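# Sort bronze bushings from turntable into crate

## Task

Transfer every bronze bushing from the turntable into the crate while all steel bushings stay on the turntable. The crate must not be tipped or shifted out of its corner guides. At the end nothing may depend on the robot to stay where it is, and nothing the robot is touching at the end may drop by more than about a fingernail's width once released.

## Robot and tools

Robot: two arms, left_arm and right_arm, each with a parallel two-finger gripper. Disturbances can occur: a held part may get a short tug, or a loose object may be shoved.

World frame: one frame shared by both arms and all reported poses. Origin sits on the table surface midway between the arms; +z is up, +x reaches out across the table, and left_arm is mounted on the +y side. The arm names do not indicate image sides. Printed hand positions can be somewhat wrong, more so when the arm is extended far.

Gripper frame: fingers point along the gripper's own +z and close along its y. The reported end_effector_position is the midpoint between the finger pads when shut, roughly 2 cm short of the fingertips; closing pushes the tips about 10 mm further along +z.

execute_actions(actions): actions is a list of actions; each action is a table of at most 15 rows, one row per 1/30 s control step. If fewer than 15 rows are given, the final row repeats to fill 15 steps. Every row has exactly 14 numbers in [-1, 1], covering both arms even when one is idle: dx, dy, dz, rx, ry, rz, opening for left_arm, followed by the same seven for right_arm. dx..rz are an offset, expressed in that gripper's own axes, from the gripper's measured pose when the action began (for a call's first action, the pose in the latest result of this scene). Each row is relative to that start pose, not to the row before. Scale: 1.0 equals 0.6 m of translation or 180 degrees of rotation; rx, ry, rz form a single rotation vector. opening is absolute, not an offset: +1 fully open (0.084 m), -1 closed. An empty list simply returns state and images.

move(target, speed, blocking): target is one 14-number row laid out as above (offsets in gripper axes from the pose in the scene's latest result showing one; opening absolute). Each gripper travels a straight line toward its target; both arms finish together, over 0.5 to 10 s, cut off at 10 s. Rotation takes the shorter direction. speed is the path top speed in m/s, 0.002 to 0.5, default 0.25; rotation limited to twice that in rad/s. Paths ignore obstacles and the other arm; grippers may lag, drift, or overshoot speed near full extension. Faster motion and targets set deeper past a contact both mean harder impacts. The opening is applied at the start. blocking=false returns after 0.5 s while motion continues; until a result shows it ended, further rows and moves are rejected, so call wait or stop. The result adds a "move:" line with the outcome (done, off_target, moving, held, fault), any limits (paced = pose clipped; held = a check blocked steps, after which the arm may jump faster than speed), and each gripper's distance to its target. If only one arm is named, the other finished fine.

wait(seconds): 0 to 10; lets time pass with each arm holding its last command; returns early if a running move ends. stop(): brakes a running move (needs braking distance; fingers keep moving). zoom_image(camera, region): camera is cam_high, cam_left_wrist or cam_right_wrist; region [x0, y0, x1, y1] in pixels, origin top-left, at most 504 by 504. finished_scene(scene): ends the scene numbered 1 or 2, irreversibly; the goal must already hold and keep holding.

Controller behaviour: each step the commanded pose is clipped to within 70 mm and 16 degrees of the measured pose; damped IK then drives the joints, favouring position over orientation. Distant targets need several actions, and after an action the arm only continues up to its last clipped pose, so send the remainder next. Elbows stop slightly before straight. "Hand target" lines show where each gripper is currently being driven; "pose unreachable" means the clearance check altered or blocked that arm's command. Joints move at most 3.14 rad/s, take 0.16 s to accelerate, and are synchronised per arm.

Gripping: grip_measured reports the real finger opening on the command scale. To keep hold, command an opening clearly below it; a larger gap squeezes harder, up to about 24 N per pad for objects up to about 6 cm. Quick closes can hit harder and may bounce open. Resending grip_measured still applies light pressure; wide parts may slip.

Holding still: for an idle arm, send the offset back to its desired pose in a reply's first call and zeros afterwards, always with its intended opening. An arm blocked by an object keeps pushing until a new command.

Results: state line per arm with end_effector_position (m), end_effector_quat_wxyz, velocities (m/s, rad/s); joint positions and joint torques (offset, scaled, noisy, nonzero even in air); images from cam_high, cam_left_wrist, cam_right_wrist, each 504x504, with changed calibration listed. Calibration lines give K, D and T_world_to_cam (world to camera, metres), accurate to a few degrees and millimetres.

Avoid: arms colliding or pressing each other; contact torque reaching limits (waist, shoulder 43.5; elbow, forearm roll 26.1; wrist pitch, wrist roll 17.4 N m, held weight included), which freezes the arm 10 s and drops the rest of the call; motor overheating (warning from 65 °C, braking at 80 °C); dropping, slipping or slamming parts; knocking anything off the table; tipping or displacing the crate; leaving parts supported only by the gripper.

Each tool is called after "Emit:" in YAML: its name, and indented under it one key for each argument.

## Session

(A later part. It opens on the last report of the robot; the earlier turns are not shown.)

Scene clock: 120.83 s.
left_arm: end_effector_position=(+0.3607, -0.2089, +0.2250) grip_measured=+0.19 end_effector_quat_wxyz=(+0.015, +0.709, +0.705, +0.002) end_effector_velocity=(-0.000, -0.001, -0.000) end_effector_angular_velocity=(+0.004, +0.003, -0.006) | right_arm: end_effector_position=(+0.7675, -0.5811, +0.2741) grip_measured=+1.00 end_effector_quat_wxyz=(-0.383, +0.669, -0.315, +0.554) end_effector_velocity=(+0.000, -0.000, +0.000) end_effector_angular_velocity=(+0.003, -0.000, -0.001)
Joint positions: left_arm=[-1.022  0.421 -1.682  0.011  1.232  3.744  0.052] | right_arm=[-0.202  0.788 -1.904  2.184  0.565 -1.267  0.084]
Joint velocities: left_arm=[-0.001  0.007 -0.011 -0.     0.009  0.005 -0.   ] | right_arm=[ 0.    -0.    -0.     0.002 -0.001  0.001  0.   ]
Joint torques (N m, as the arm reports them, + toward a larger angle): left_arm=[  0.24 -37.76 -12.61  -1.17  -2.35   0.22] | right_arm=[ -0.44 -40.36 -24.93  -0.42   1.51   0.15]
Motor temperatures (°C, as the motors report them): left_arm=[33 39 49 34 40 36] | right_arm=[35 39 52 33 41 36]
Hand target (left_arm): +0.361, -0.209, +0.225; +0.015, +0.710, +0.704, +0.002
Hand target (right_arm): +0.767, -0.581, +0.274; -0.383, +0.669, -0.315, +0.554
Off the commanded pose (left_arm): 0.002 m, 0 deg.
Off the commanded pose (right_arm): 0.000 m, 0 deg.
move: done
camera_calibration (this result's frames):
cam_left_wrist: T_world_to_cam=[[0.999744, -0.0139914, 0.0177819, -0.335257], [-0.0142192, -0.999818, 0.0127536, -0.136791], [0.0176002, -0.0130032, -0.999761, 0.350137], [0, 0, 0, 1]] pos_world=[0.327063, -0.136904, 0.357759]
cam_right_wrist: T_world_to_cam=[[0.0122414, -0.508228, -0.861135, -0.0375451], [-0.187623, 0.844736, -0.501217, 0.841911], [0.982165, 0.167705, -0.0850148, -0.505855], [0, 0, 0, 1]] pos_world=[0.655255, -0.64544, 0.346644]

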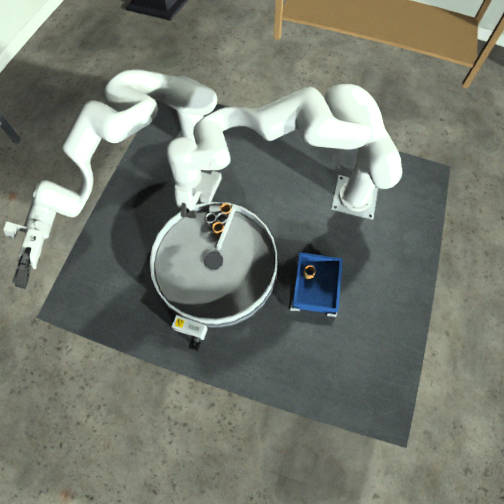

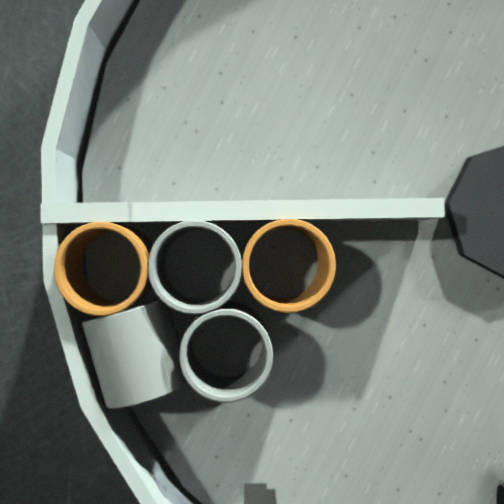

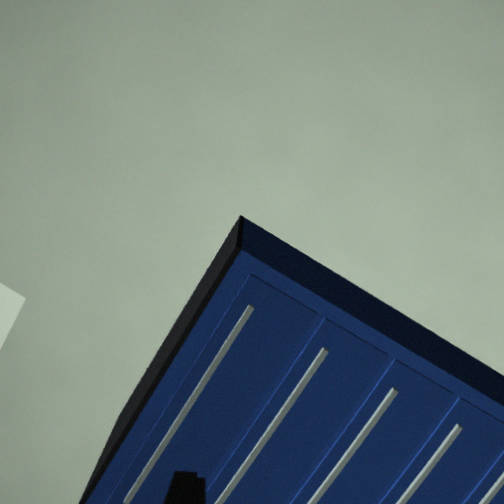

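Emit:
move:
  target: [0.06,0.062,0.1,0,0,-0.35,0.2, 0,0,0,0,0,0,1]

Emit:
move:
  target: [0,0,0.128,0,0,0,0.2, 0,0,0,0,0,0,1]
  speed: 0.1

Emit:
move:
  target: [0.085,0,0,0,0,0,0.2, 0,0,0,0,0,0,1]
  speed: 0.03

Scene clock: 129.80 s.
left_arm: end_effector_position=(+0.3996, -0.1746, +0.1654) grip_measured=+0.19 end_effector_quat_wxyz=(+0.014, +0.237, +0.971, -0.006) end_effector_velocity=(+0.000, +0.000, -0.000) end_effector_angular_velocity=(-0.000, -0.001, +0.009) | right_arm: end_effector_position=(+0.7675, -0.5811, +0.2741) grip_measured=+1.00 end_effector_quat_wxyz=(-0.383, +0.669, -0.315, +0.554) end_effector_velocity=(-0.000, -0.000, -0.001) end_effector_angular_velocity=(-0.000, +0.001, +0.000)
Joint positions: left_arm=[-0.934  0.443 -1.543  0.009  1.07   2.733  0.052] | right_arm=[-0.202  0.788 -1.904  2.184  0.565 -1.267  0.084]
Joint velocities: left_arm=[ 0.     0.     0.001  0.001 -0.002 -0.009  0.   ] | right_arm=[-0.     0.001  0.    -0.    -0.    -0.     0.   ]
Joint torques (N m, as the arm reports them, + toward a larger angle): left_arm=[ -0.05 -37.46 -12.06  -1.09  -2.33   0.15] | right_arm=[ -0.54 -40.6  -25.12  -0.53   1.35   0.14]
Motor temperatures (°C, as the motors report them): left_arm=[33 40 50 34 40 36] | right_arm=[35 39 52 33 41 36]
Hand target (left_arm): +0.400, -0.174, +0.165; +0.014, +0.237, +0.971, -0.006
Hand target (right_arm): +0.767, -0.581, +0.274; -0.383, +0.669, -0.315, +0.554
Off the commanded pose (left_arm): 0.000 m, 0 deg.
Off the commanded pose (right_arm): 0.000 m, 0 deg.
move: done
camera_calibration (this result's frames):
cam_left_wrist: T_world_to_cam=[[0.467722, 0.883797, -0.0117925, 0.00164852], [0.883713, -0.467338, 0.0254462, -0.369094], [0.0169782, -0.0223229, -0.999607, 0.288925], [0, 0, 0, 1]] pos_world=[0.320496, -0.167499, 0.298223]
cam_right_wrist: T_world_to_cam=[[0.0122414, -0.508229, -0.861135, -0.0375452], [-0.187623, 0.844736, -0.501217, 0.841911], [0.982165, 0.167705, -0.0850148, -0.505855], [0, 0, 0, 1]] pos_world=[0.655255, -0.64544, 0.346644]

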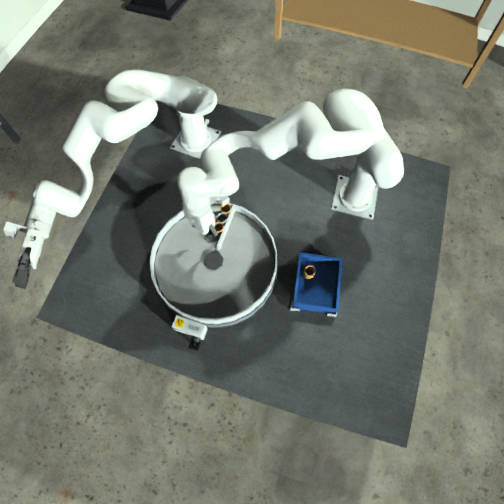

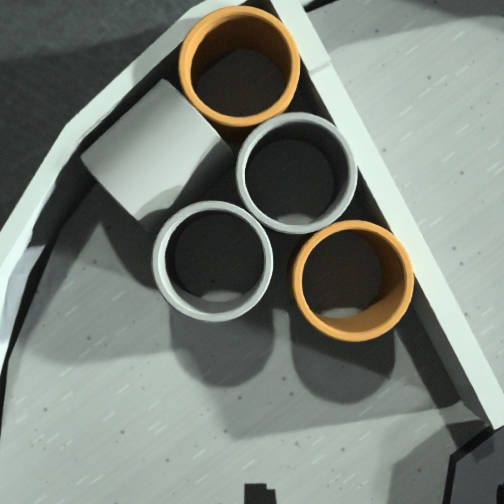

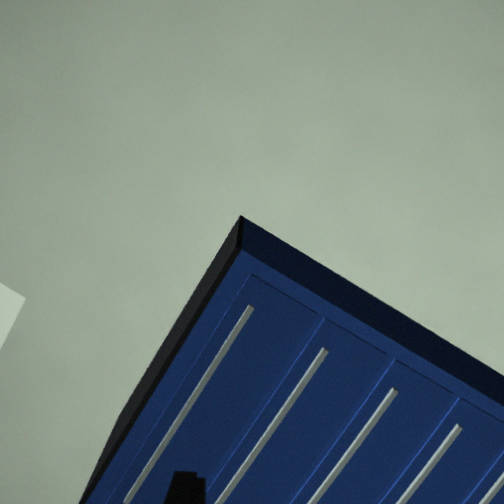

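Scene clock: 130.97 s.
left_arm: end_effector_position=(+0.4017, -0.1765, +0.0895) grip_measured=+0.19 end_effector_quat_wxyz=(+0.015, +0.237, +0.971, -0.006) end_effector_velocity=(+0.000, +0.000, -0.002) end_effector_angular_velocity=(-0.000, -0.000, +0.001) | right_arm: end_effector_position=(+0.7675, -0.5811, +0.2741) grip_measured=+1.00 end_effector_quat_wxyz=(-0.383, +0.669, -0.315, +0.554) end_effector_velocity=(-0.000, -0.001, -0.000) end_effector_angular_velocity=(-0.002, +0.002, -0.001)
Joint positions: left_arm=[-0.933  0.544 -1.469  0.009  0.894  2.733  0.052] | right_arm=[-0.202  0.788 -1.904  2.184  0.565 -1.267  0.084]
Joint velocities: left_arm=[ 0.     0.003  0.002  0.    -0.005 -0.001 -0.   ] | right_arm=[-0.     0.    -0.    -0.001 -0.002 -0.001  0.   ]
Joint torques (N m, as the arm reports them, + toward a larger angle): left_arm=[  0.29 -38.49 -11.66  -1.14  -2.35   0.3 ] | right_arm=[ -0.58 -40.46 -25.09  -0.44   1.53   0.17]
Motor temperatures (°C, as the motors report them): left_arm=[33 40 49 34 40 36] | right_arm=[35 39 52 33 41 36]
Hand target (left_arm): +0.401, -0.176, +0.089; +0.014, +0.237, +0.971, -0.006
Hand target (right_arm): +0.767, -0.581, +0.274; -0.383, +0.669, -0.315, +0.554
Off the commanded pose (left_arm): 0.001 m, 0 deg.
Off the commanded pose (right_arm): 0.000 m, 0 deg.
move: done
camera_calibration (this result's frames):
cam_left_wrist: T_world_to_cam=[[0.467942, 0.883672, -0.0124038, 0.00139544], [0.883584, -0.467523, 0.0265036, -0.369954], [0.0176214, -0.0233619, -0.999572, 0.212449], [0, 0, 0, 1]] pos_world=[0.322489, -0.169232, 0.222181]
cam_right_wrist: T_world_to_cam=[[0.0122415, -0.508228, -0.861135, -0.037545], [-0.187623, 0.844736, -0.501217, 0.841911], [0.982165, 0.167705, -0.0850147, -0.505855], [0, 0, 0, 1]] pos_world=[0.655255, -0.64544, 0.346644]

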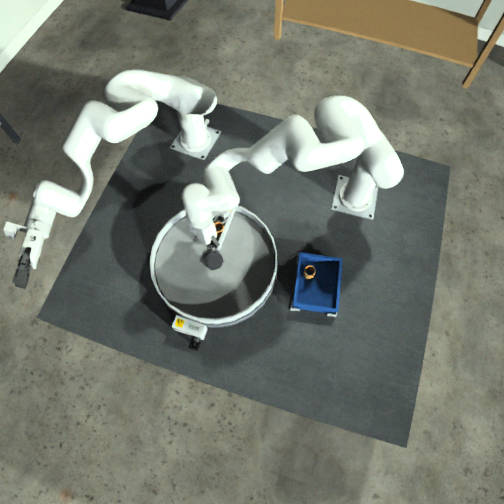

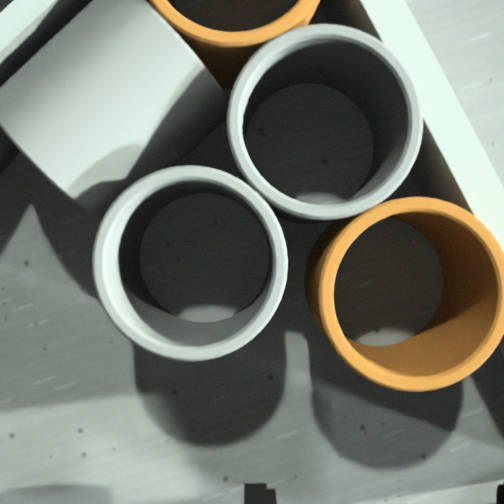

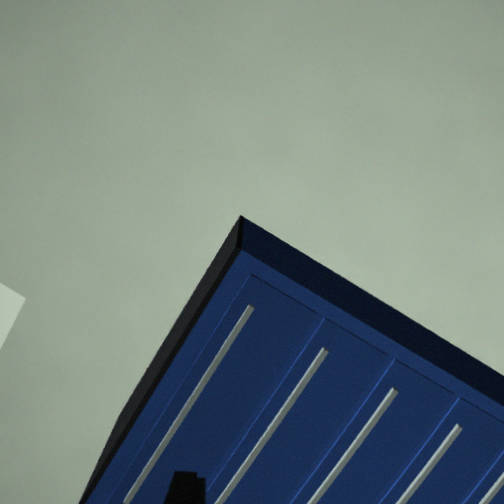

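Scene clock: 132.90 s.
left_arm: end_effector_position=(+0.3662, -0.1617, +0.0972) grip_measured=+0.18 end_effector_quat_wxyz=(+0.030, +0.236, +0.971, -0.018) end_effector_velocity=(-0.003, -0.002, +0.001) end_effector_angular_velocity=(-0.007, -0.004, -0.003) | right_arm: end_effector_position=(+0.7675, -0.5811, +0.2741) grip_measured=+1.00 end_effector_quat_wxyz=(-0.383, +0.669, -0.315, +0.554) end_effector_velocity=(-0.000, -0.000, +0.000) end_effector_angular_velocity=(+0.003, -0.000, -0.002)
Joint positions: left_arm=[-0.965  0.401 -1.26   0.013  0.79   2.694  0.052] | right_arm=[-0.202  0.788 -1.904  2.184  0.565 -1.267  0.084]
Joint velocities: left_arm=[-0.006 -0.008  0.012 -0.001 -0.012 -0.002 -0.   ] | right_arm=[ 0.    -0.001  0.001  0.003 -0.     0.    -0.   ]
Joint torques (N m, as the arm reports them, + toward a larger angle): left_arm=[ -3.55 -22.56   3.32  -1.76  10.19   0.57] | right_arm=[ -0.99 -40.58 -24.94  -0.28   1.44   0.19]
Motor temperatures (°C, as the motors report them): left_arm=[33 40 49 34 40 36] | right_arm=[35 39 52 33 41 36]
Hand target (left_arm): +0.357, -0.153, +0.088; +0.015, +0.237, +0.971, -0.006
Hand target (right_arm): +0.767, -0.581, +0.274; -0.383, +0.669, -0.315, +0.554
Off the commanded pose (left_arm): 0.016 m, 2 deg.
Off the commanded pose (right_arm): 0.000 m, 0 deg.
move: off_target (left_arm)
camera_calibration (this result's frames):
cam_left_wrist: T_world_to_cam=[[0.465626, 0.884555, -0.0274757, 0.00747281], [0.884021, -0.463451, 0.0609879, -0.334728], [0.0412135, -0.0526867, -0.99776, 0.20761], [0, 0, 0, 1]] pos_world=[0.283871, -0.150802, 0.227764]
cam_right_wrist: T_world_to_cam=[[0.0122415, -0.508228, -0.861135, -0.0375449], [-0.187623, 0.844736, -0.501217, 0.841911], [0.982165, 0.167705, -0.0850147, -0.505855], [0, 0, 0, 1]] pos_world=[0.655255, -0.64544, 0.346644]

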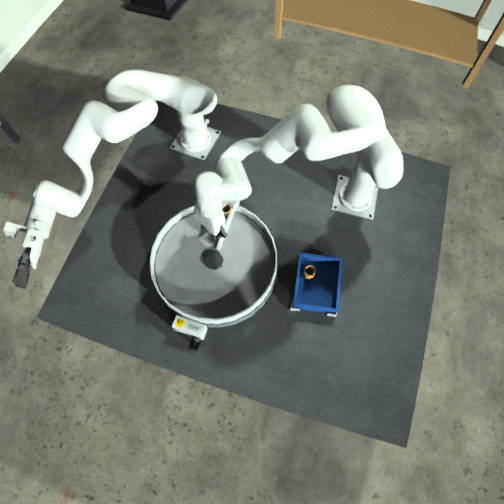

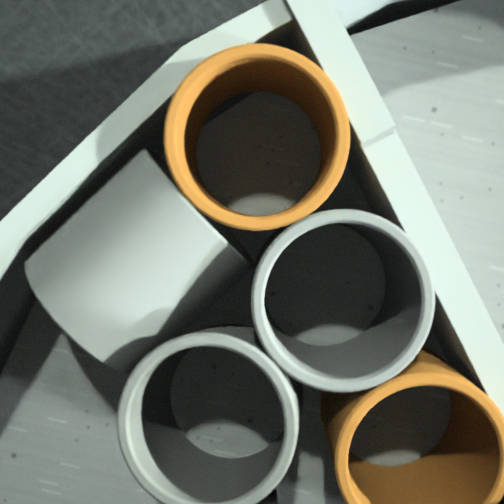

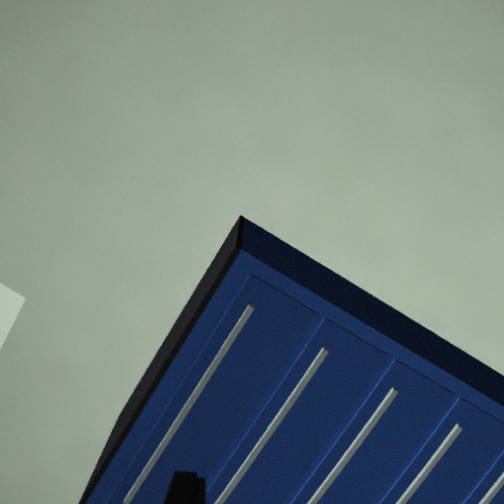

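Emit:
execute_actions:
  actions:
    - [[0,0,0,0,0,0,-1, 0,0,0,0,0,0,1]]

Emit:
move:
  target: [-0.08,-0.03,0.01,0,0,0,-1, 0,0,0,0,0,0,1]
  speed: 0.08

Emit:
execute_actions:
  actions:
    - [[0,0,0,0,0,0,0.3, 0,0,0,0,0,0,1],[0,0,0,0,0,0,0.3, 0,0,0,0,0,0,1],[0,0,0,0,0,0,0.3, 0,0,0,0,0,0,1],[0.035,0,0,0,0,0,0.3, 0,0,0,0,0,0,1]]
    - [[0,0,0,0,0,0,-1, 0,0,0,0,0,0,1]]

Emit:
move:
  target: [0,0,-0.2,0,0,0,-1, 0,0,0,0,0,0,1]

Scene clock: 146.77 s.
left_arm: end_effector_position=(+0.3642, -0.1612, +0.0955) grip_measured=-0.17 end_effector_quat_wxyz=(+0.027, +0.237, +0.971, -0.016) end_effector_velocity=(+0.002, +0.000, +0.001) end_effector_angular_velocity=(-0.002, -0.003, +0.002) | right_arm: end_effector_position=(+0.7675, -0.5811, +0.2741) grip_measured=+1.00 end_effector_quat_wxyz=(-0.383, +0.669, -0.315, +0.554) end_effector_velocity=(+0.000, +0.000, -0.000) end_effector_angular_velocity=(-0.000, +0.000, +0.000)
Joint positions: left_arm=[-0.967  0.402 -1.257  0.012  0.792  2.694  0.037] | right_arm=[-0.202  0.788 -1.904  2.184  0.565 -1.267  0.084]
Joint velocities: left_arm=[ 0.003 -0.001 -0.001  0.002 -0.001 -0.001  0.   ] | right_arm=[ 0.     0.    -0.    -0.001  0.     0.     0.   ]
Joint torques (N m, as the arm reports them, + toward a larger angle): left_arm=[ -2.99 -27.43  -7.23  -1.27  -0.35   0.35] | right_arm=[ -0.61 -40.39 -25.18  -0.39   1.44   0.01]
Motor temperatures (°C, as the motors report them): left_arm=[33 39 44 34 48 36] | right_arm=[35 39 52 33 41 36]
Hand target (left_arm): +0.366, -0.162, +0.097; +0.030, +0.236, +0.971, -0.018
Hand target (right_arm): +0.767, -0.581, +0.274; -0.383, +0.669, -0.315, +0.554
Off the commanded pose (left_arm): 0.003 m, 0 deg.
Off the commanded pose (right_arm): 0.000 m, 0 deg.
camera_calibration (this result's frames):
cam_left_wrist: T_world_to_cam=[[0.467151, 0.8838, -0.0258287, 0.00709821], [0.883377, -0.465286, 0.0561635, -0.332291], [0.0376196, -0.0490533, -0.998087, 0.207939], [0, 0, 0, 1]] pos_world=[0.2824, -0.150684, 0.226387]
cam_right_wrist: T_world_to_cam=[[0.0122413, -0.508228, -0.861135, -0.0375448], [-0.187624, 0.844736, -0.501217, 0.841911], [0.982165, 0.167705, -0.0850149, -0.505855], [0, 0, 0, 1]] pos_world=[0.655255, -0.64544, 0.346644]

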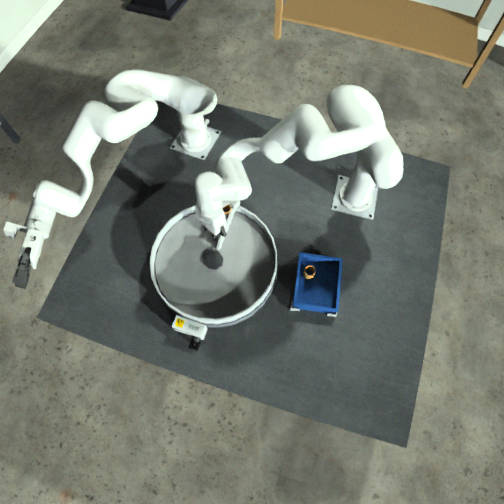

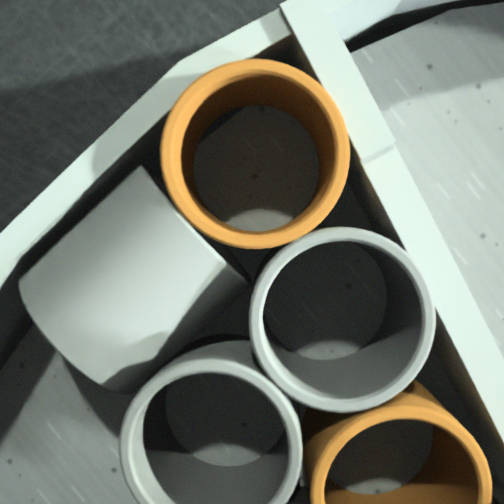

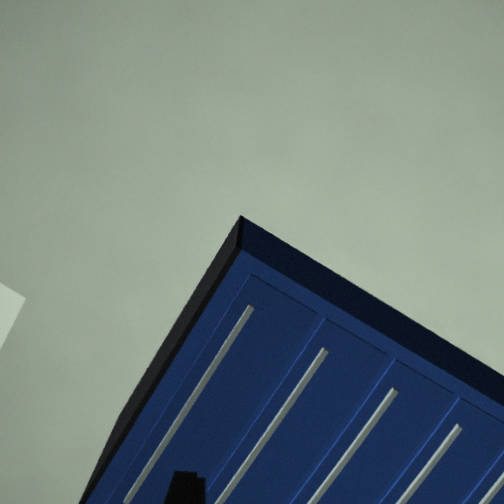

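Scene clock: 147.87 s.
left_arm: end_effector_position=(+0.3986, -0.1994, +0.0929) grip_measured=-1.00 end_effector_quat_wxyz=(+0.027, +0.237, +0.971, -0.016) end_effector_velocity=(+0.001, -0.001, +0.000) end_effector_angular_velocity=(+0.000, -0.000, -0.000) | right_arm: end_effector_position=(+0.7675, -0.5811, +0.2741) grip_measured=+1.00 end_effector_quat_wxyz=(-0.383, +0.669, -0.315, +0.554) end_effector_velocity=(+0.000, -0.000, +0.001) end_effector_angular_velocity=(-0.000, -0.002, -0.000)
Joint positions: left_arm=[-0.961  0.57  -1.512  0.011  0.879  2.703  0.   ] | right_arm=[-0.202  0.788 -1.904  2.184  0.565 -1.267  0.084]
Joint velocities: left_arm=[ 0.001  0.004 -0.008  0.     0.004  0.001  0.   ] | right_arm=[ 0.    -0.002 -0.     0.    -0.     0.    -0.   ]
Joint torques (N m, as the arm reports them, + toward a larger angle): left_arm=[ -0.02 -39.46 -12.32  -1.31  -2.44   0.06] | right_arm=[ -0.53 -40.38 -24.96  -0.24   1.39   0.14]
Motor temperatures (°C, as the motors report them): left_arm=[33 39 44 34 48 36] | right_arm=[35 39 52 33 41 36]
Hand target (left_arm): +0.399, -0.199, +0.093; +0.027, +0.237, +0.971, -0.016
Hand target (right_arm): +0.767, -0.581, +0.274; -0.383, +0.669, -0.315, +0.554
Off the commanded pose (left_arm): 0.000 m, 0 deg.
Off the commanded pose (right_arm): 0.000 m, 0 deg.
move: done
camera_calibration (this result's frames):
cam_left_wrist: T_world_to_cam=[[0.467098, 0.88383, -0.0257692, 0.0247217], [0.8834, -0.465231, 0.0562468, -0.380339], [0.037724, -0.0490373, -0.998084, 0.202177], [0, 0, 0, 1]] pos_world=[0.316818, -0.188881, 0.22382]
cam_right_wrist: T_world_to_cam=[[0.0122414, -0.508228, -0.861136, -0.0375447], [-0.187623, 0.844736, -0.501217, 0.841911], [0.982165, 0.167705, -0.0850148, -0.505855], [0, 0, 0, 1]] pos_world=[0.655255, -0.64544, 0.346644]

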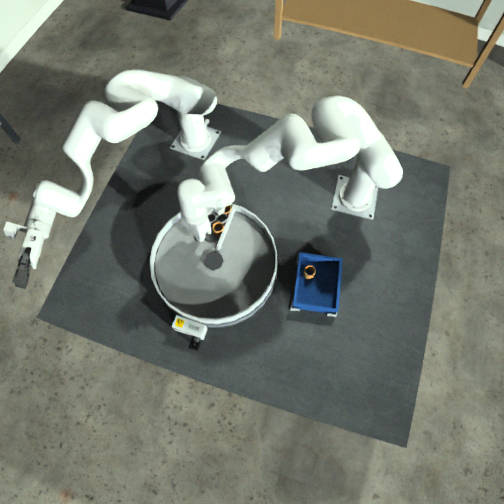

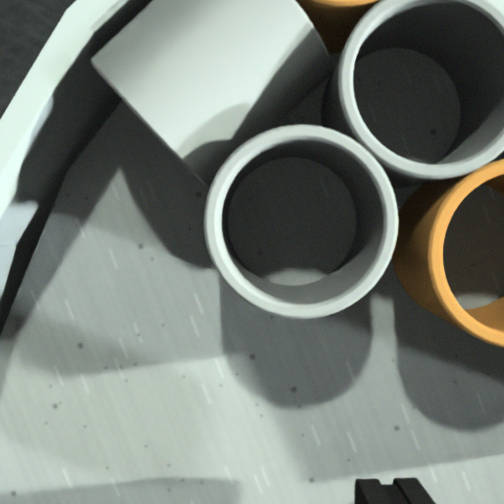

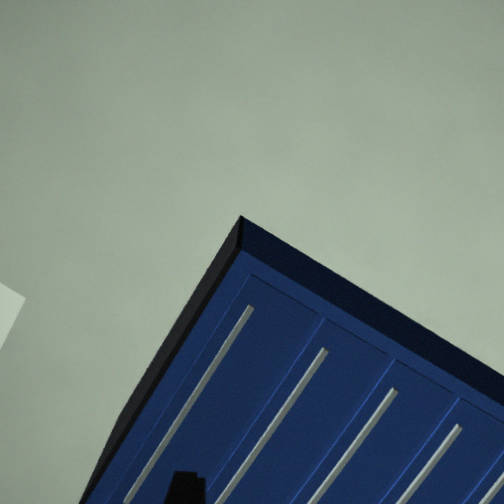

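Scene clock: 148.87 s.
left_arm: end_effector_position=(+0.3804, -0.1900, +0.0917) grip_measured=-1.00 end_effector_quat_wxyz=(+0.027, +0.237, +0.971, -0.016) end_effector_velocity=(-0.001, +0.001, -0.001) end_effector_angular_velocity=(+0.002, +0.002, +0.000) | right_arm: end_effector_position=(+0.7675, -0.5811, +0.2741) grip_measured=+1.00 end_effector_quat_wxyz=(-0.383, +0.669, -0.315, +0.554) end_effector_velocity=(+0.000, -0.000, +0.001) end_effector_angular_velocity=(-0.003, -0.001, +0.001)
Joint positions: left_arm=[-0.975  0.511 -1.414  0.012  0.84   2.687  0.   ] | right_arm=[-0.202  0.788 -1.904  2.184  0.565 -1.267  0.084]
Joint velocities: left_arm=[ 0.    -0.     0.002 -0.001  0.001 -0.     0.   ] | right_arm=[-0.    -0.001 -0.    -0.002  0.    -0.     0.   ]
Joint torques (N m, as the arm reports them, + toward a larger angle): left_arm=[ -0.09 -37.89 -11.53  -1.14  -2.25   0.09] | right_arm=[ -0.85 -40.08 -25.12  -0.41   1.55   0.32]
Motor temperatures (°C, as the motors report them): left_arm=[33 39 45 34 48 36] | right_arm=[35 39 52 33 41 36]
Hand target (left_arm): +0.380, -0.190, +0.092; +0.027, +0.237, +0.971, -0.016
Hand target (right_arm): +0.767, -0.581, +0.274; -0.383, +0.669, -0.315, +0.554
Off the commanded pose (left_arm): 0.000 m, 0 deg.
Off the commanded pose (right_arm): 0.000 m, 0 deg.
camera_calibration (this result's frames):
cam_left_wrist: T_world_to_cam=[[0.467173, 0.883791, -0.0257486, 0.024859], [0.883371, -0.465321, 0.055964, -0.359776], [0.0374791, -0.0488904, -0.998101, 0.202248], [0, 0, 0, 1]] pos_world=[0.298622, -0.179493, 0.222639]
cam_right_wrist: T_world_to_cam=[[0.0122413, -0.508228, -0.861136, -0.0375443], [-0.187623, 0.844737, -0.501216, 0.841911], [0.982165, 0.167705, -0.0850147, -0.505855], [0, 0, 0, 1]] pos_world=[0.655255, -0.64544, 0.346643]

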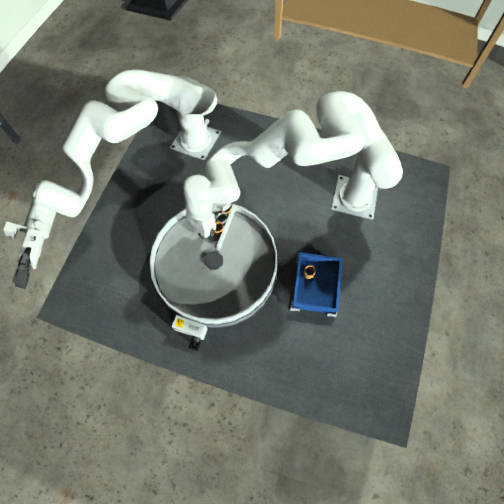

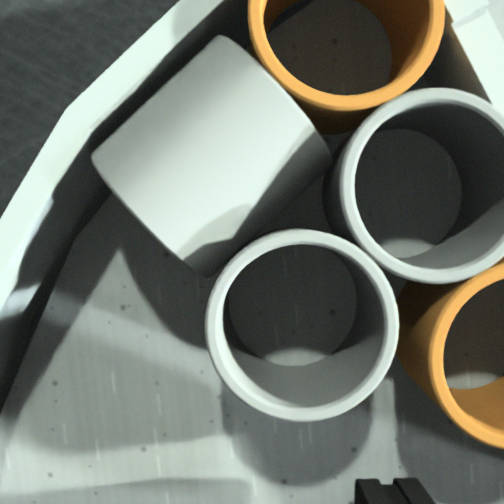

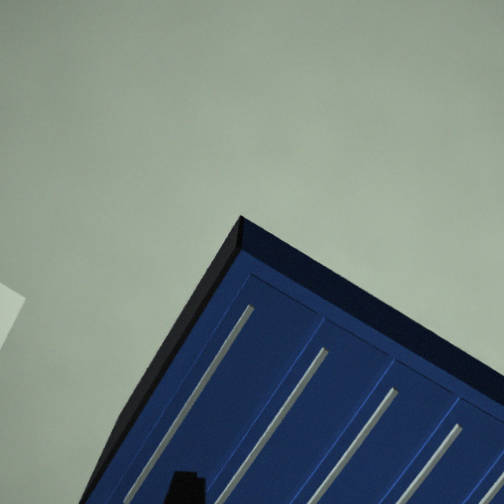

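Scene clock: 149.83 s.
left_arm: end_effector_position=(+0.3748, -0.1839, +0.2100) grip_measured=-1.00 end_effector_quat_wxyz=(+0.026, +0.236, +0.971, -0.016) end_effector_velocity=(+0.001, -0.002, +0.009) end_effector_angular_velocity=(-0.009, -0.006, -0.000) | right_arm: end_effector_position=(+0.7675, -0.5811, +0.2741) grip_measured=+1.00 end_effector_quat_wxyz=(-0.383, +0.669, -0.315, +0.554) end_effector_velocity=(+0.000, +0.000, +0.000) end_effector_angular_velocity=(+0.000, -0.001, +0.001)
Joint positions: left_arm=[-0.977  0.354 -1.534  0.011  1.119  2.688  0.   ] | right_arm=[-0.202  0.788 -1.904  2.184  0.565 -1.267  0.084]
Joint velocities: left_arm=[-0.001 -0.006 -0.014 -0.     0.01  -0.     0.   ] | right_arm=[ 0.     0.    -0.    -0.     0.001  0.    -0.   ]
Joint torques (N m, as the arm reports them, + toward a larger angle): left_arm=[  0.61 -35.55 -12.5   -1.12  -2.22   0.05] | right_arm=[ -0.59 -40.75 -25.12  -0.36   1.4    0.13]
Motor temperatures (°C, as the motors report them): left_arm=[33 39 45 34 47 36] | right_arm=[35 39 52 33 41 36]
Hand target (left_arm): +0.375, -0.184, +0.211; +0.027, +0.236, +0.971, -0.016
Hand target (right_arm): +0.767, -0.581, +0.274; -0.383, +0.669, -0.315, +0.554
Off the commanded pose (left_arm): 0.002 m, 0 deg.
Off the commanded pose (right_arm): 0.000 m, 0 deg.
move: done
camera_calibration (this result's frames):
cam_left_wrist: T_world_to_cam=[[0.466799, 0.884023, -0.0245317, 0.0250908], [0.883619, -0.465088, 0.053947, -0.358197], [0.0362811, -0.0468591, -0.998242, 0.321636], [0, 0, 0, 1]] pos_world=[0.293128, -0.173702, 0.34101]
cam_right_wrist: T_world_to_cam=[[0.0122412, -0.508228, -0.861136, -0.0375443], [-0.187623, 0.844737, -0.501216, 0.841911], [0.982165, 0.167705, -0.0850147, -0.505855], [0, 0, 0, 1]] pos_world=[0.655255, -0.64544, 0.346643]

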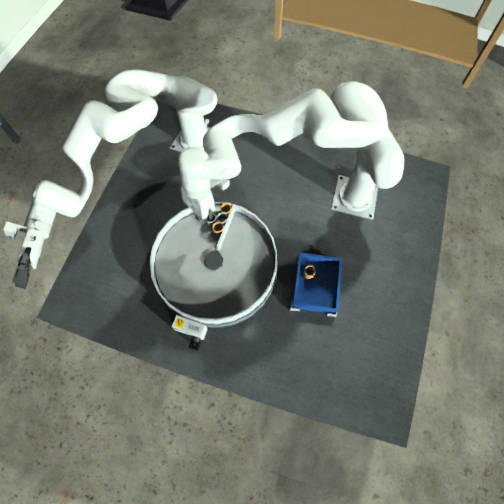

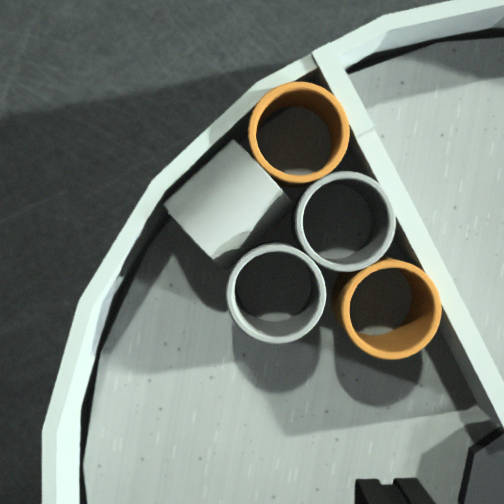

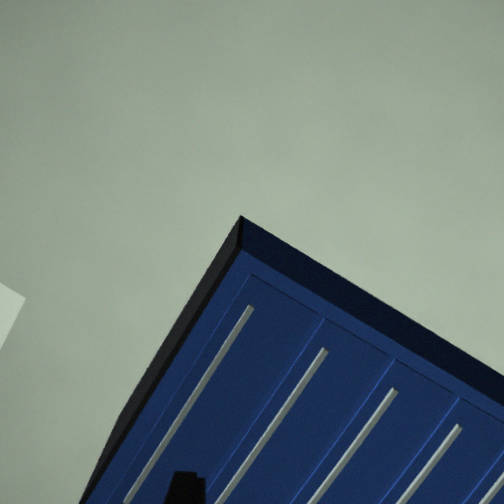

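Emit:
move:
  target: [0,-0.037,0.2,0,0,0,0.2, 0,0,0,0,0,0,1]

Emit:
move:
  target: [0.085,0,0,0,0,0,0.2, 0,0,0,0,0,0,1]
  speed: 0.03

Emit:
execute_actions:
  actions:
    - [[0,0,0,0,0,0,-1, 0,0,0,0,0,0,1]]

Emit:
move:
  target: [0,0,-0.17,0,0,0,-1, 0,0,0,0,0,0,1]

Scene clock: 159.53 s.
left_arm: end_effector_position=(+0.3700, -0.2093, +0.0916) grip_measured=+0.19 end_effector_quat_wxyz=(+0.027, +0.237, +0.971, -0.016) end_effector_velocity=(-0.003, +0.002, -0.008) end_effector_angular_velocity=(+0.011, +0.008, -0.002) | right_arm: end_effector_position=(+0.7675, -0.5811, +0.2741) grip_measured=+1.00 end_effector_quat_wxyz=(-0.383, +0.669, -0.315, +0.554) end_effector_velocity=(+0.000, +0.000, -0.000) end_effector_angular_velocity=(+0.002, -0.000, +0.000)
Joint positions: left_arm=[-1.009  0.542 -1.465  0.015  0.86   2.651  0.052] | right_arm=[-0.202  0.788 -1.904  2.184  0.565 -1.267  0.084]
Joint velocities: left_arm=[-0.002  0.01   0.005  0.001 -0.001 -0.001 -0.   ] | right_arm=[ 0.     0.001 -0.001  0.001  0.001  0.001 -0.   ]
Joint torques (N m, as the arm reports them, + toward a larger angle): left_arm=[  0.17 -38.62 -11.86  -1.39  -2.38  -0.22] | right_arm=[ -0.64 -40.87 -25.03  -0.4    1.53   0.19]
Motor temperatures (°C, as the motors report them): left_arm=[33 40 47 34 46 36] | right_arm=[35 39 52 33 41 36]
Hand target (left_arm): +0.370, -0.209, +0.091; +0.026, +0.237, +0.971, -0.016
Hand target (right_arm): +0.767, -0.581, +0.274; -0.383, +0.669, -0.315, +0.554
Off the commanded pose (left_arm): 0.001 m, 0 deg.
Off the commanded pose (right_arm): 0.000 m, 0 deg.
move: done
camera_calibration (this result's frames):
cam_left_wrist: T_world_to_cam=[[0.467039, 0.883871, -0.0254423, 0.0468306], [0.883464, -0.465235, 0.0552135, -0.359529], [0.036965, -0.0482642, -0.99815, 0.201864], [0, 0, 0, 1]] pos_world=[0.288297, -0.198915, 0.222533]
cam_right_wrist: T_world_to_cam=[[0.0122412, -0.508228, -0.861136, -0.0375444], [-0.187623, 0.844737, -0.501216, 0.841911], [0.982165, 0.167704, -0.0850148, -0.505856], [0, 0, 0, 1]] pos_world=[0.655255, -0.64544, 0.346643]

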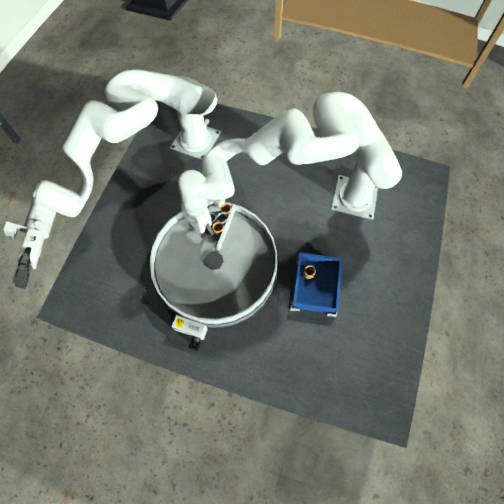

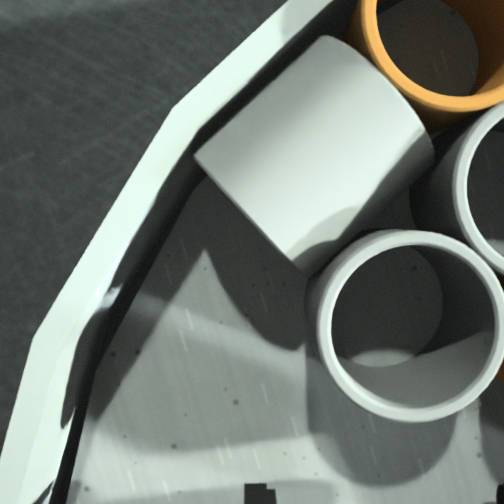

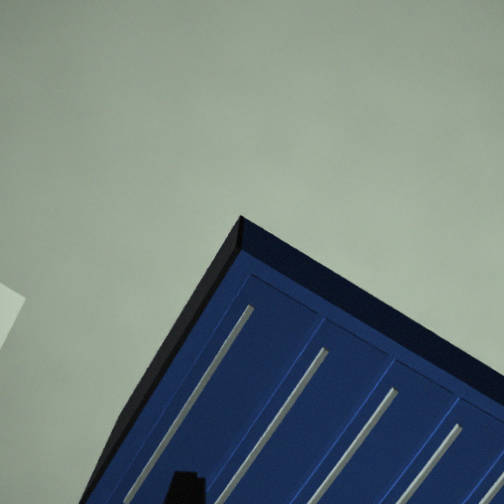

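Scene clock: 161.50 s.
left_arm: end_effector_position=(+0.3352, -0.2000, +0.1029) grip_measured=+0.18 end_effector_quat_wxyz=(+0.045, +0.236, +0.970, -0.033) end_effector_velocity=(-0.002, -0.001, +0.000) end_effector_angular_velocity=(-0.003, -0.001, +0.001) | right_arm: end_effector_position=(+0.7675, -0.5811, +0.2741) grip_measured=+1.00 end_effector_quat_wxyz=(-0.383, +0.669, -0.315, +0.554) end_effector_velocity=(+0.000, -0.000, +0.001) end_effector_angular_velocity=(-0.001, -0.001, -0.000)
Joint positions: left_arm=[-1.05   0.407 -1.273  0.021  0.754  2.606  0.052] | right_arm=[-0.202  0.788 -1.904  2.184  0.565 -1.267  0.084]
Joint velocities: left_arm=[-0.003 -0.004  0.006 -0.001 -0.005 -0.002  0.   ] | right_arm=[ 0.    -0.001 -0.001 -0.    -0.001 -0.001 -0.   ]
Joint torques (N m, as the arm reports them, + toward a larger angle): left_arm=[ -0.88 -15.49   6.3   -2.7   10.98  -0.73] | right_arm=[ -0.66 -40.47 -25.07  -0.28   1.47   0.24]
Motor temperatures (°C, as the motors report them): left_arm=[33 40 47 34 46 36] | right_arm=[35 39 52 33 41 36]
Hand target (left_arm): +0.325, -0.186, +0.089; +0.027, +0.237, +0.971, -0.016
Hand target (right_arm): +0.767, -0.581, +0.274; -0.383, +0.669, -0.315, +0.554
Off the commanded pose (left_arm): 0.023 m, 3 deg.
Off the commanded pose (right_arm): 0.000 m, 0 deg.
move: off_target (left_arm)
camera_calibration (this result's frames):
cam_left_wrist: T_world_to_cam=[[0.468439, 0.882084, -0.049923, 0.0568309], [0.88113, -0.462306, 0.0994089, -0.328193], [0.0646073, -0.0905556, -0.993794, 0.19669], [0, 0, 0, 1]] pos_world=[0.249852, -0.184044, 0.230932]
cam_right_wrist: T_world_to_cam=[[0.0122412, -0.508228, -0.861136, -0.0375444], [-0.187623, 0.844737, -0.501216, 0.841911], [0.982165, 0.167704, -0.0850146, -0.505856], [0, 0, 0, 1]] pos_world=[0.655255, -0.64544, 0.346643]

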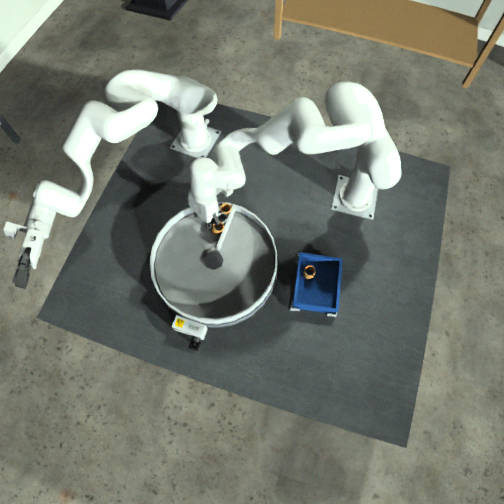

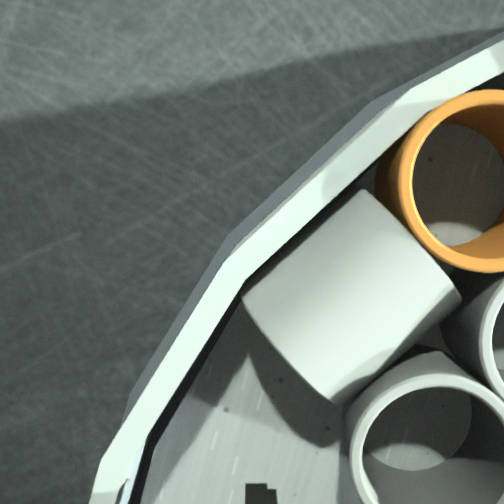

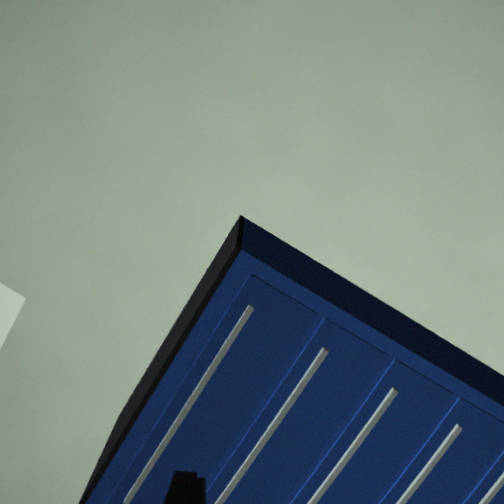

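Scene clock: 162.00 s.
left_arm: end_effector_position=(+0.3414, -0.1954, +0.1025) grip_measured=-0.29 end_effector_quat_wxyz=(+0.046, +0.231, +0.971, -0.032) end_effector_velocity=(+0.001, -0.001, +0.001) end_effector_angular_velocity=(-0.005, -0.002, +0.002) | right_arm: end_effector_position=(+0.7675, -0.5811, +0.2741) grip_measured=+1.00 end_effector_quat_wxyz=(-0.383, +0.669, -0.315, +0.554) end_effector_velocity=(+0.000, +0.000, +0.000) end_effector_angular_velocity=(+0.001, -0.001, +0.001)
Joint positions: left_arm=[-1.037  0.407 -1.273  0.024  0.755  2.606  0.032] | right_arm=[-0.202  0.788 -1.904  2.184  0.565 -1.267  0.084]
Joint velocities: left_arm=[ 0.001 -0.001  0.    -0.001 -0.005 -0.001 -0.   ] | right_arm=[ 0.     0.001 -0.001  0.001  0.002 -0.001  0.   ]
Joint torques (N m, as the arm reports them, + toward a larger angle): left_arm=[-18.63 -20.31  -3.65  -6.05   1.6   -0.29] | right_arm=[ -0.56 -40.75 -25.01  -0.47   1.4    0.12]
Motor temperatures (°C, as the motors report them): left_arm=[33 40 47 34 46 36] | right_arm=[35 39 52 33 41 36]
Hand target (left_arm): +0.335, -0.200, +0.103; +0.045, +0.236, +0.970, -0.033
Hand target (right_arm): +0.767, -0.581, +0.274; -0.383, +0.669, -0.315, +0.554
Off the commanded pose (left_arm): 0.008 m, 1 deg.
Off the commanded pose (right_arm): 0.000 m, 0 deg.
camera_calibration (this result's frames):
cam_left_wrist: T_world_to_cam=[[0.459544, 0.886927, -0.0466869, 0.0534793], [0.88561, -0.453618, 0.099621, -0.331412], [0.0671785, -0.0871267, -0.99393, 0.196119], [0, 0, 0, 1]] pos_world=[0.255751, -0.18068, 0.230441]
cam_right_wrist: T_world_to_cam=[[0.0122412, -0.508228, -0.861136, -0.0375444], [-0.187623, 0.844736, -0.501216, 0.841911], [0.982165, 0.167704, -0.0850146, -0.505856], [0, 0, 0, 1]] pos_world=[0.655255, -0.64544, 0.346644]

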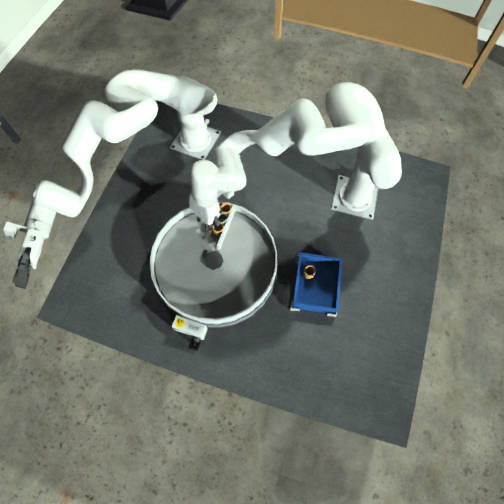

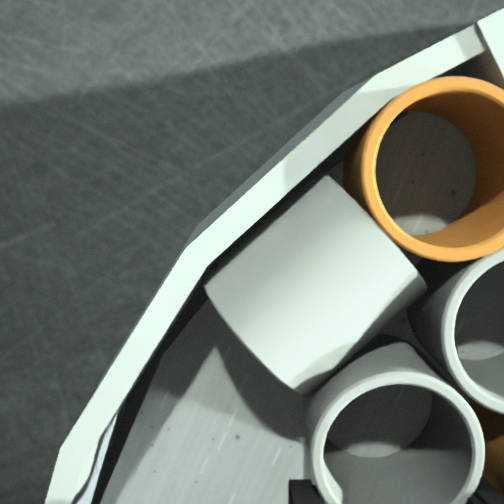

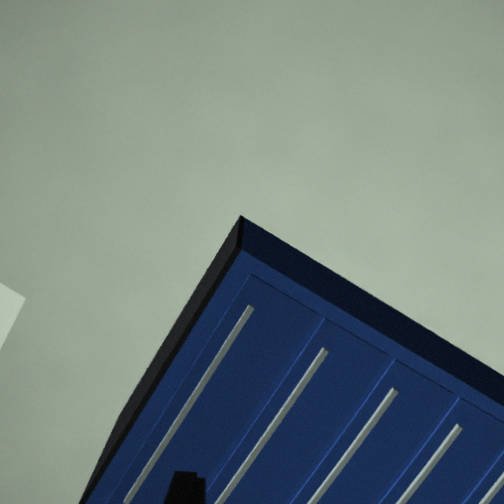

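Scene clock: 162.90 s.
left_arm: end_effector_position=(+0.3334, -0.1862, +0.2022) grip_measured=-1.00 end_effector_quat_wxyz=(+0.045, +0.231, +0.971, -0.031) end_effector_velocity=(+0.003, -0.002, +0.010) end_effector_angular_velocity=(-0.012, -0.009, +0.001) | right_arm: end_effector_position=(+0.7675, -0.5811, +0.2741) grip_measured=+1.00 end_effector_quat_wxyz=(-0.383, +0.669, -0.315, +0.554) end_effector_velocity=(-0.000, +0.000, -0.000) end_effector_angular_velocity=(-0.002, +0.001, +0.001)
Joint positions: left_arm=[-1.041  0.245 -1.346  0.021  0.993  2.608  0.   ] | right_arm=[-0.202  0.788 -1.904  2.184  0.565 -1.267  0.084]
Joint velocities: left_arm=[ 0.001 -0.008 -0.014  0.     0.007  0.001  0.   ] | right_arm=[-0.    -0.     0.001 -0.002  0.    -0.001 -0.   ]
Joint torques (N m, as the arm reports them, + toward a larger angle): left_arm=[  0.09 -33.03 -12.42  -1.    -2.48   0.22] | right_arm=[ -0.98 -40.88 -25.23  -0.6    1.48   0.18]
Motor temperatures (°C, as the motors report them): left_arm=[33 40 47 34 46 36] | right_arm=[35 39 52 33 41 36]
Hand target (left_arm): +0.334, -0.187, +0.204; +0.046, +0.231, +0.971, -0.032
Hand target (right_arm): +0.767, -0.581, +0.274; -0.383, +0.669, -0.315, +0.554
Off the commanded pose (left_arm): 0.002 m, 0 deg.
Off the commanded pose (right_arm): 0.000 m, 0 deg.
move: done
camera_calibration (this result's frames):
cam_left_wrist: T_world_to_cam=[[0.459334, 0.887117, -0.0451183, 0.053458], [0.885827, -0.453723, 0.0971913, -0.329688], [0.0657488, -0.0846103, -0.994243, 0.297547], [0, 0, 0, 1]] pos_world=[0.247928, -0.171835, 0.330289]
cam_right_wrist: T_world_to_cam=[[0.0122412, -0.508228, -0.861136, -0.0375442], [-0.187623, 0.844737, -0.501216, 0.841911], [0.982165, 0.167704, -0.0850146, -0.505856], [0, 0, 0, 1]] pos_world=[0.655255, -0.64544, 0.346644]

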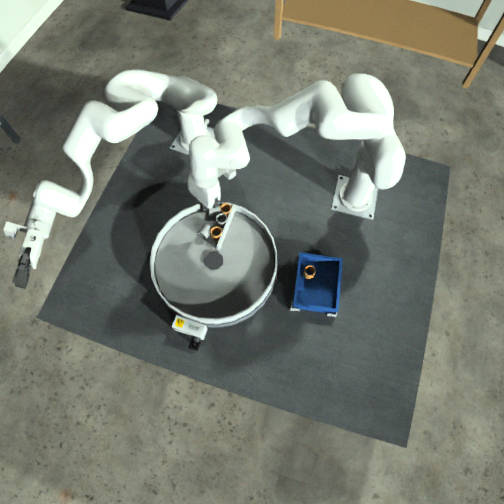

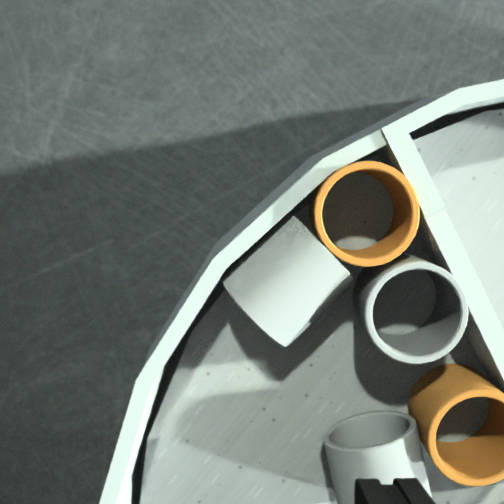

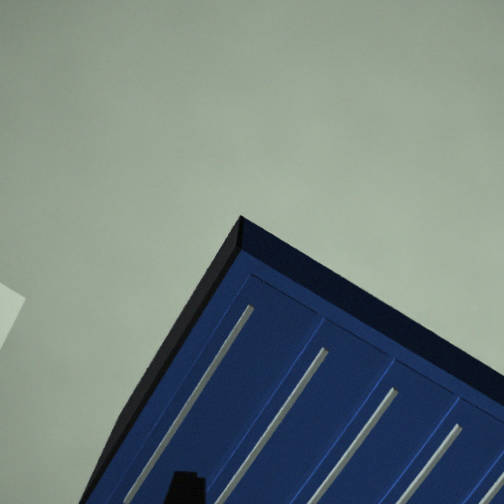

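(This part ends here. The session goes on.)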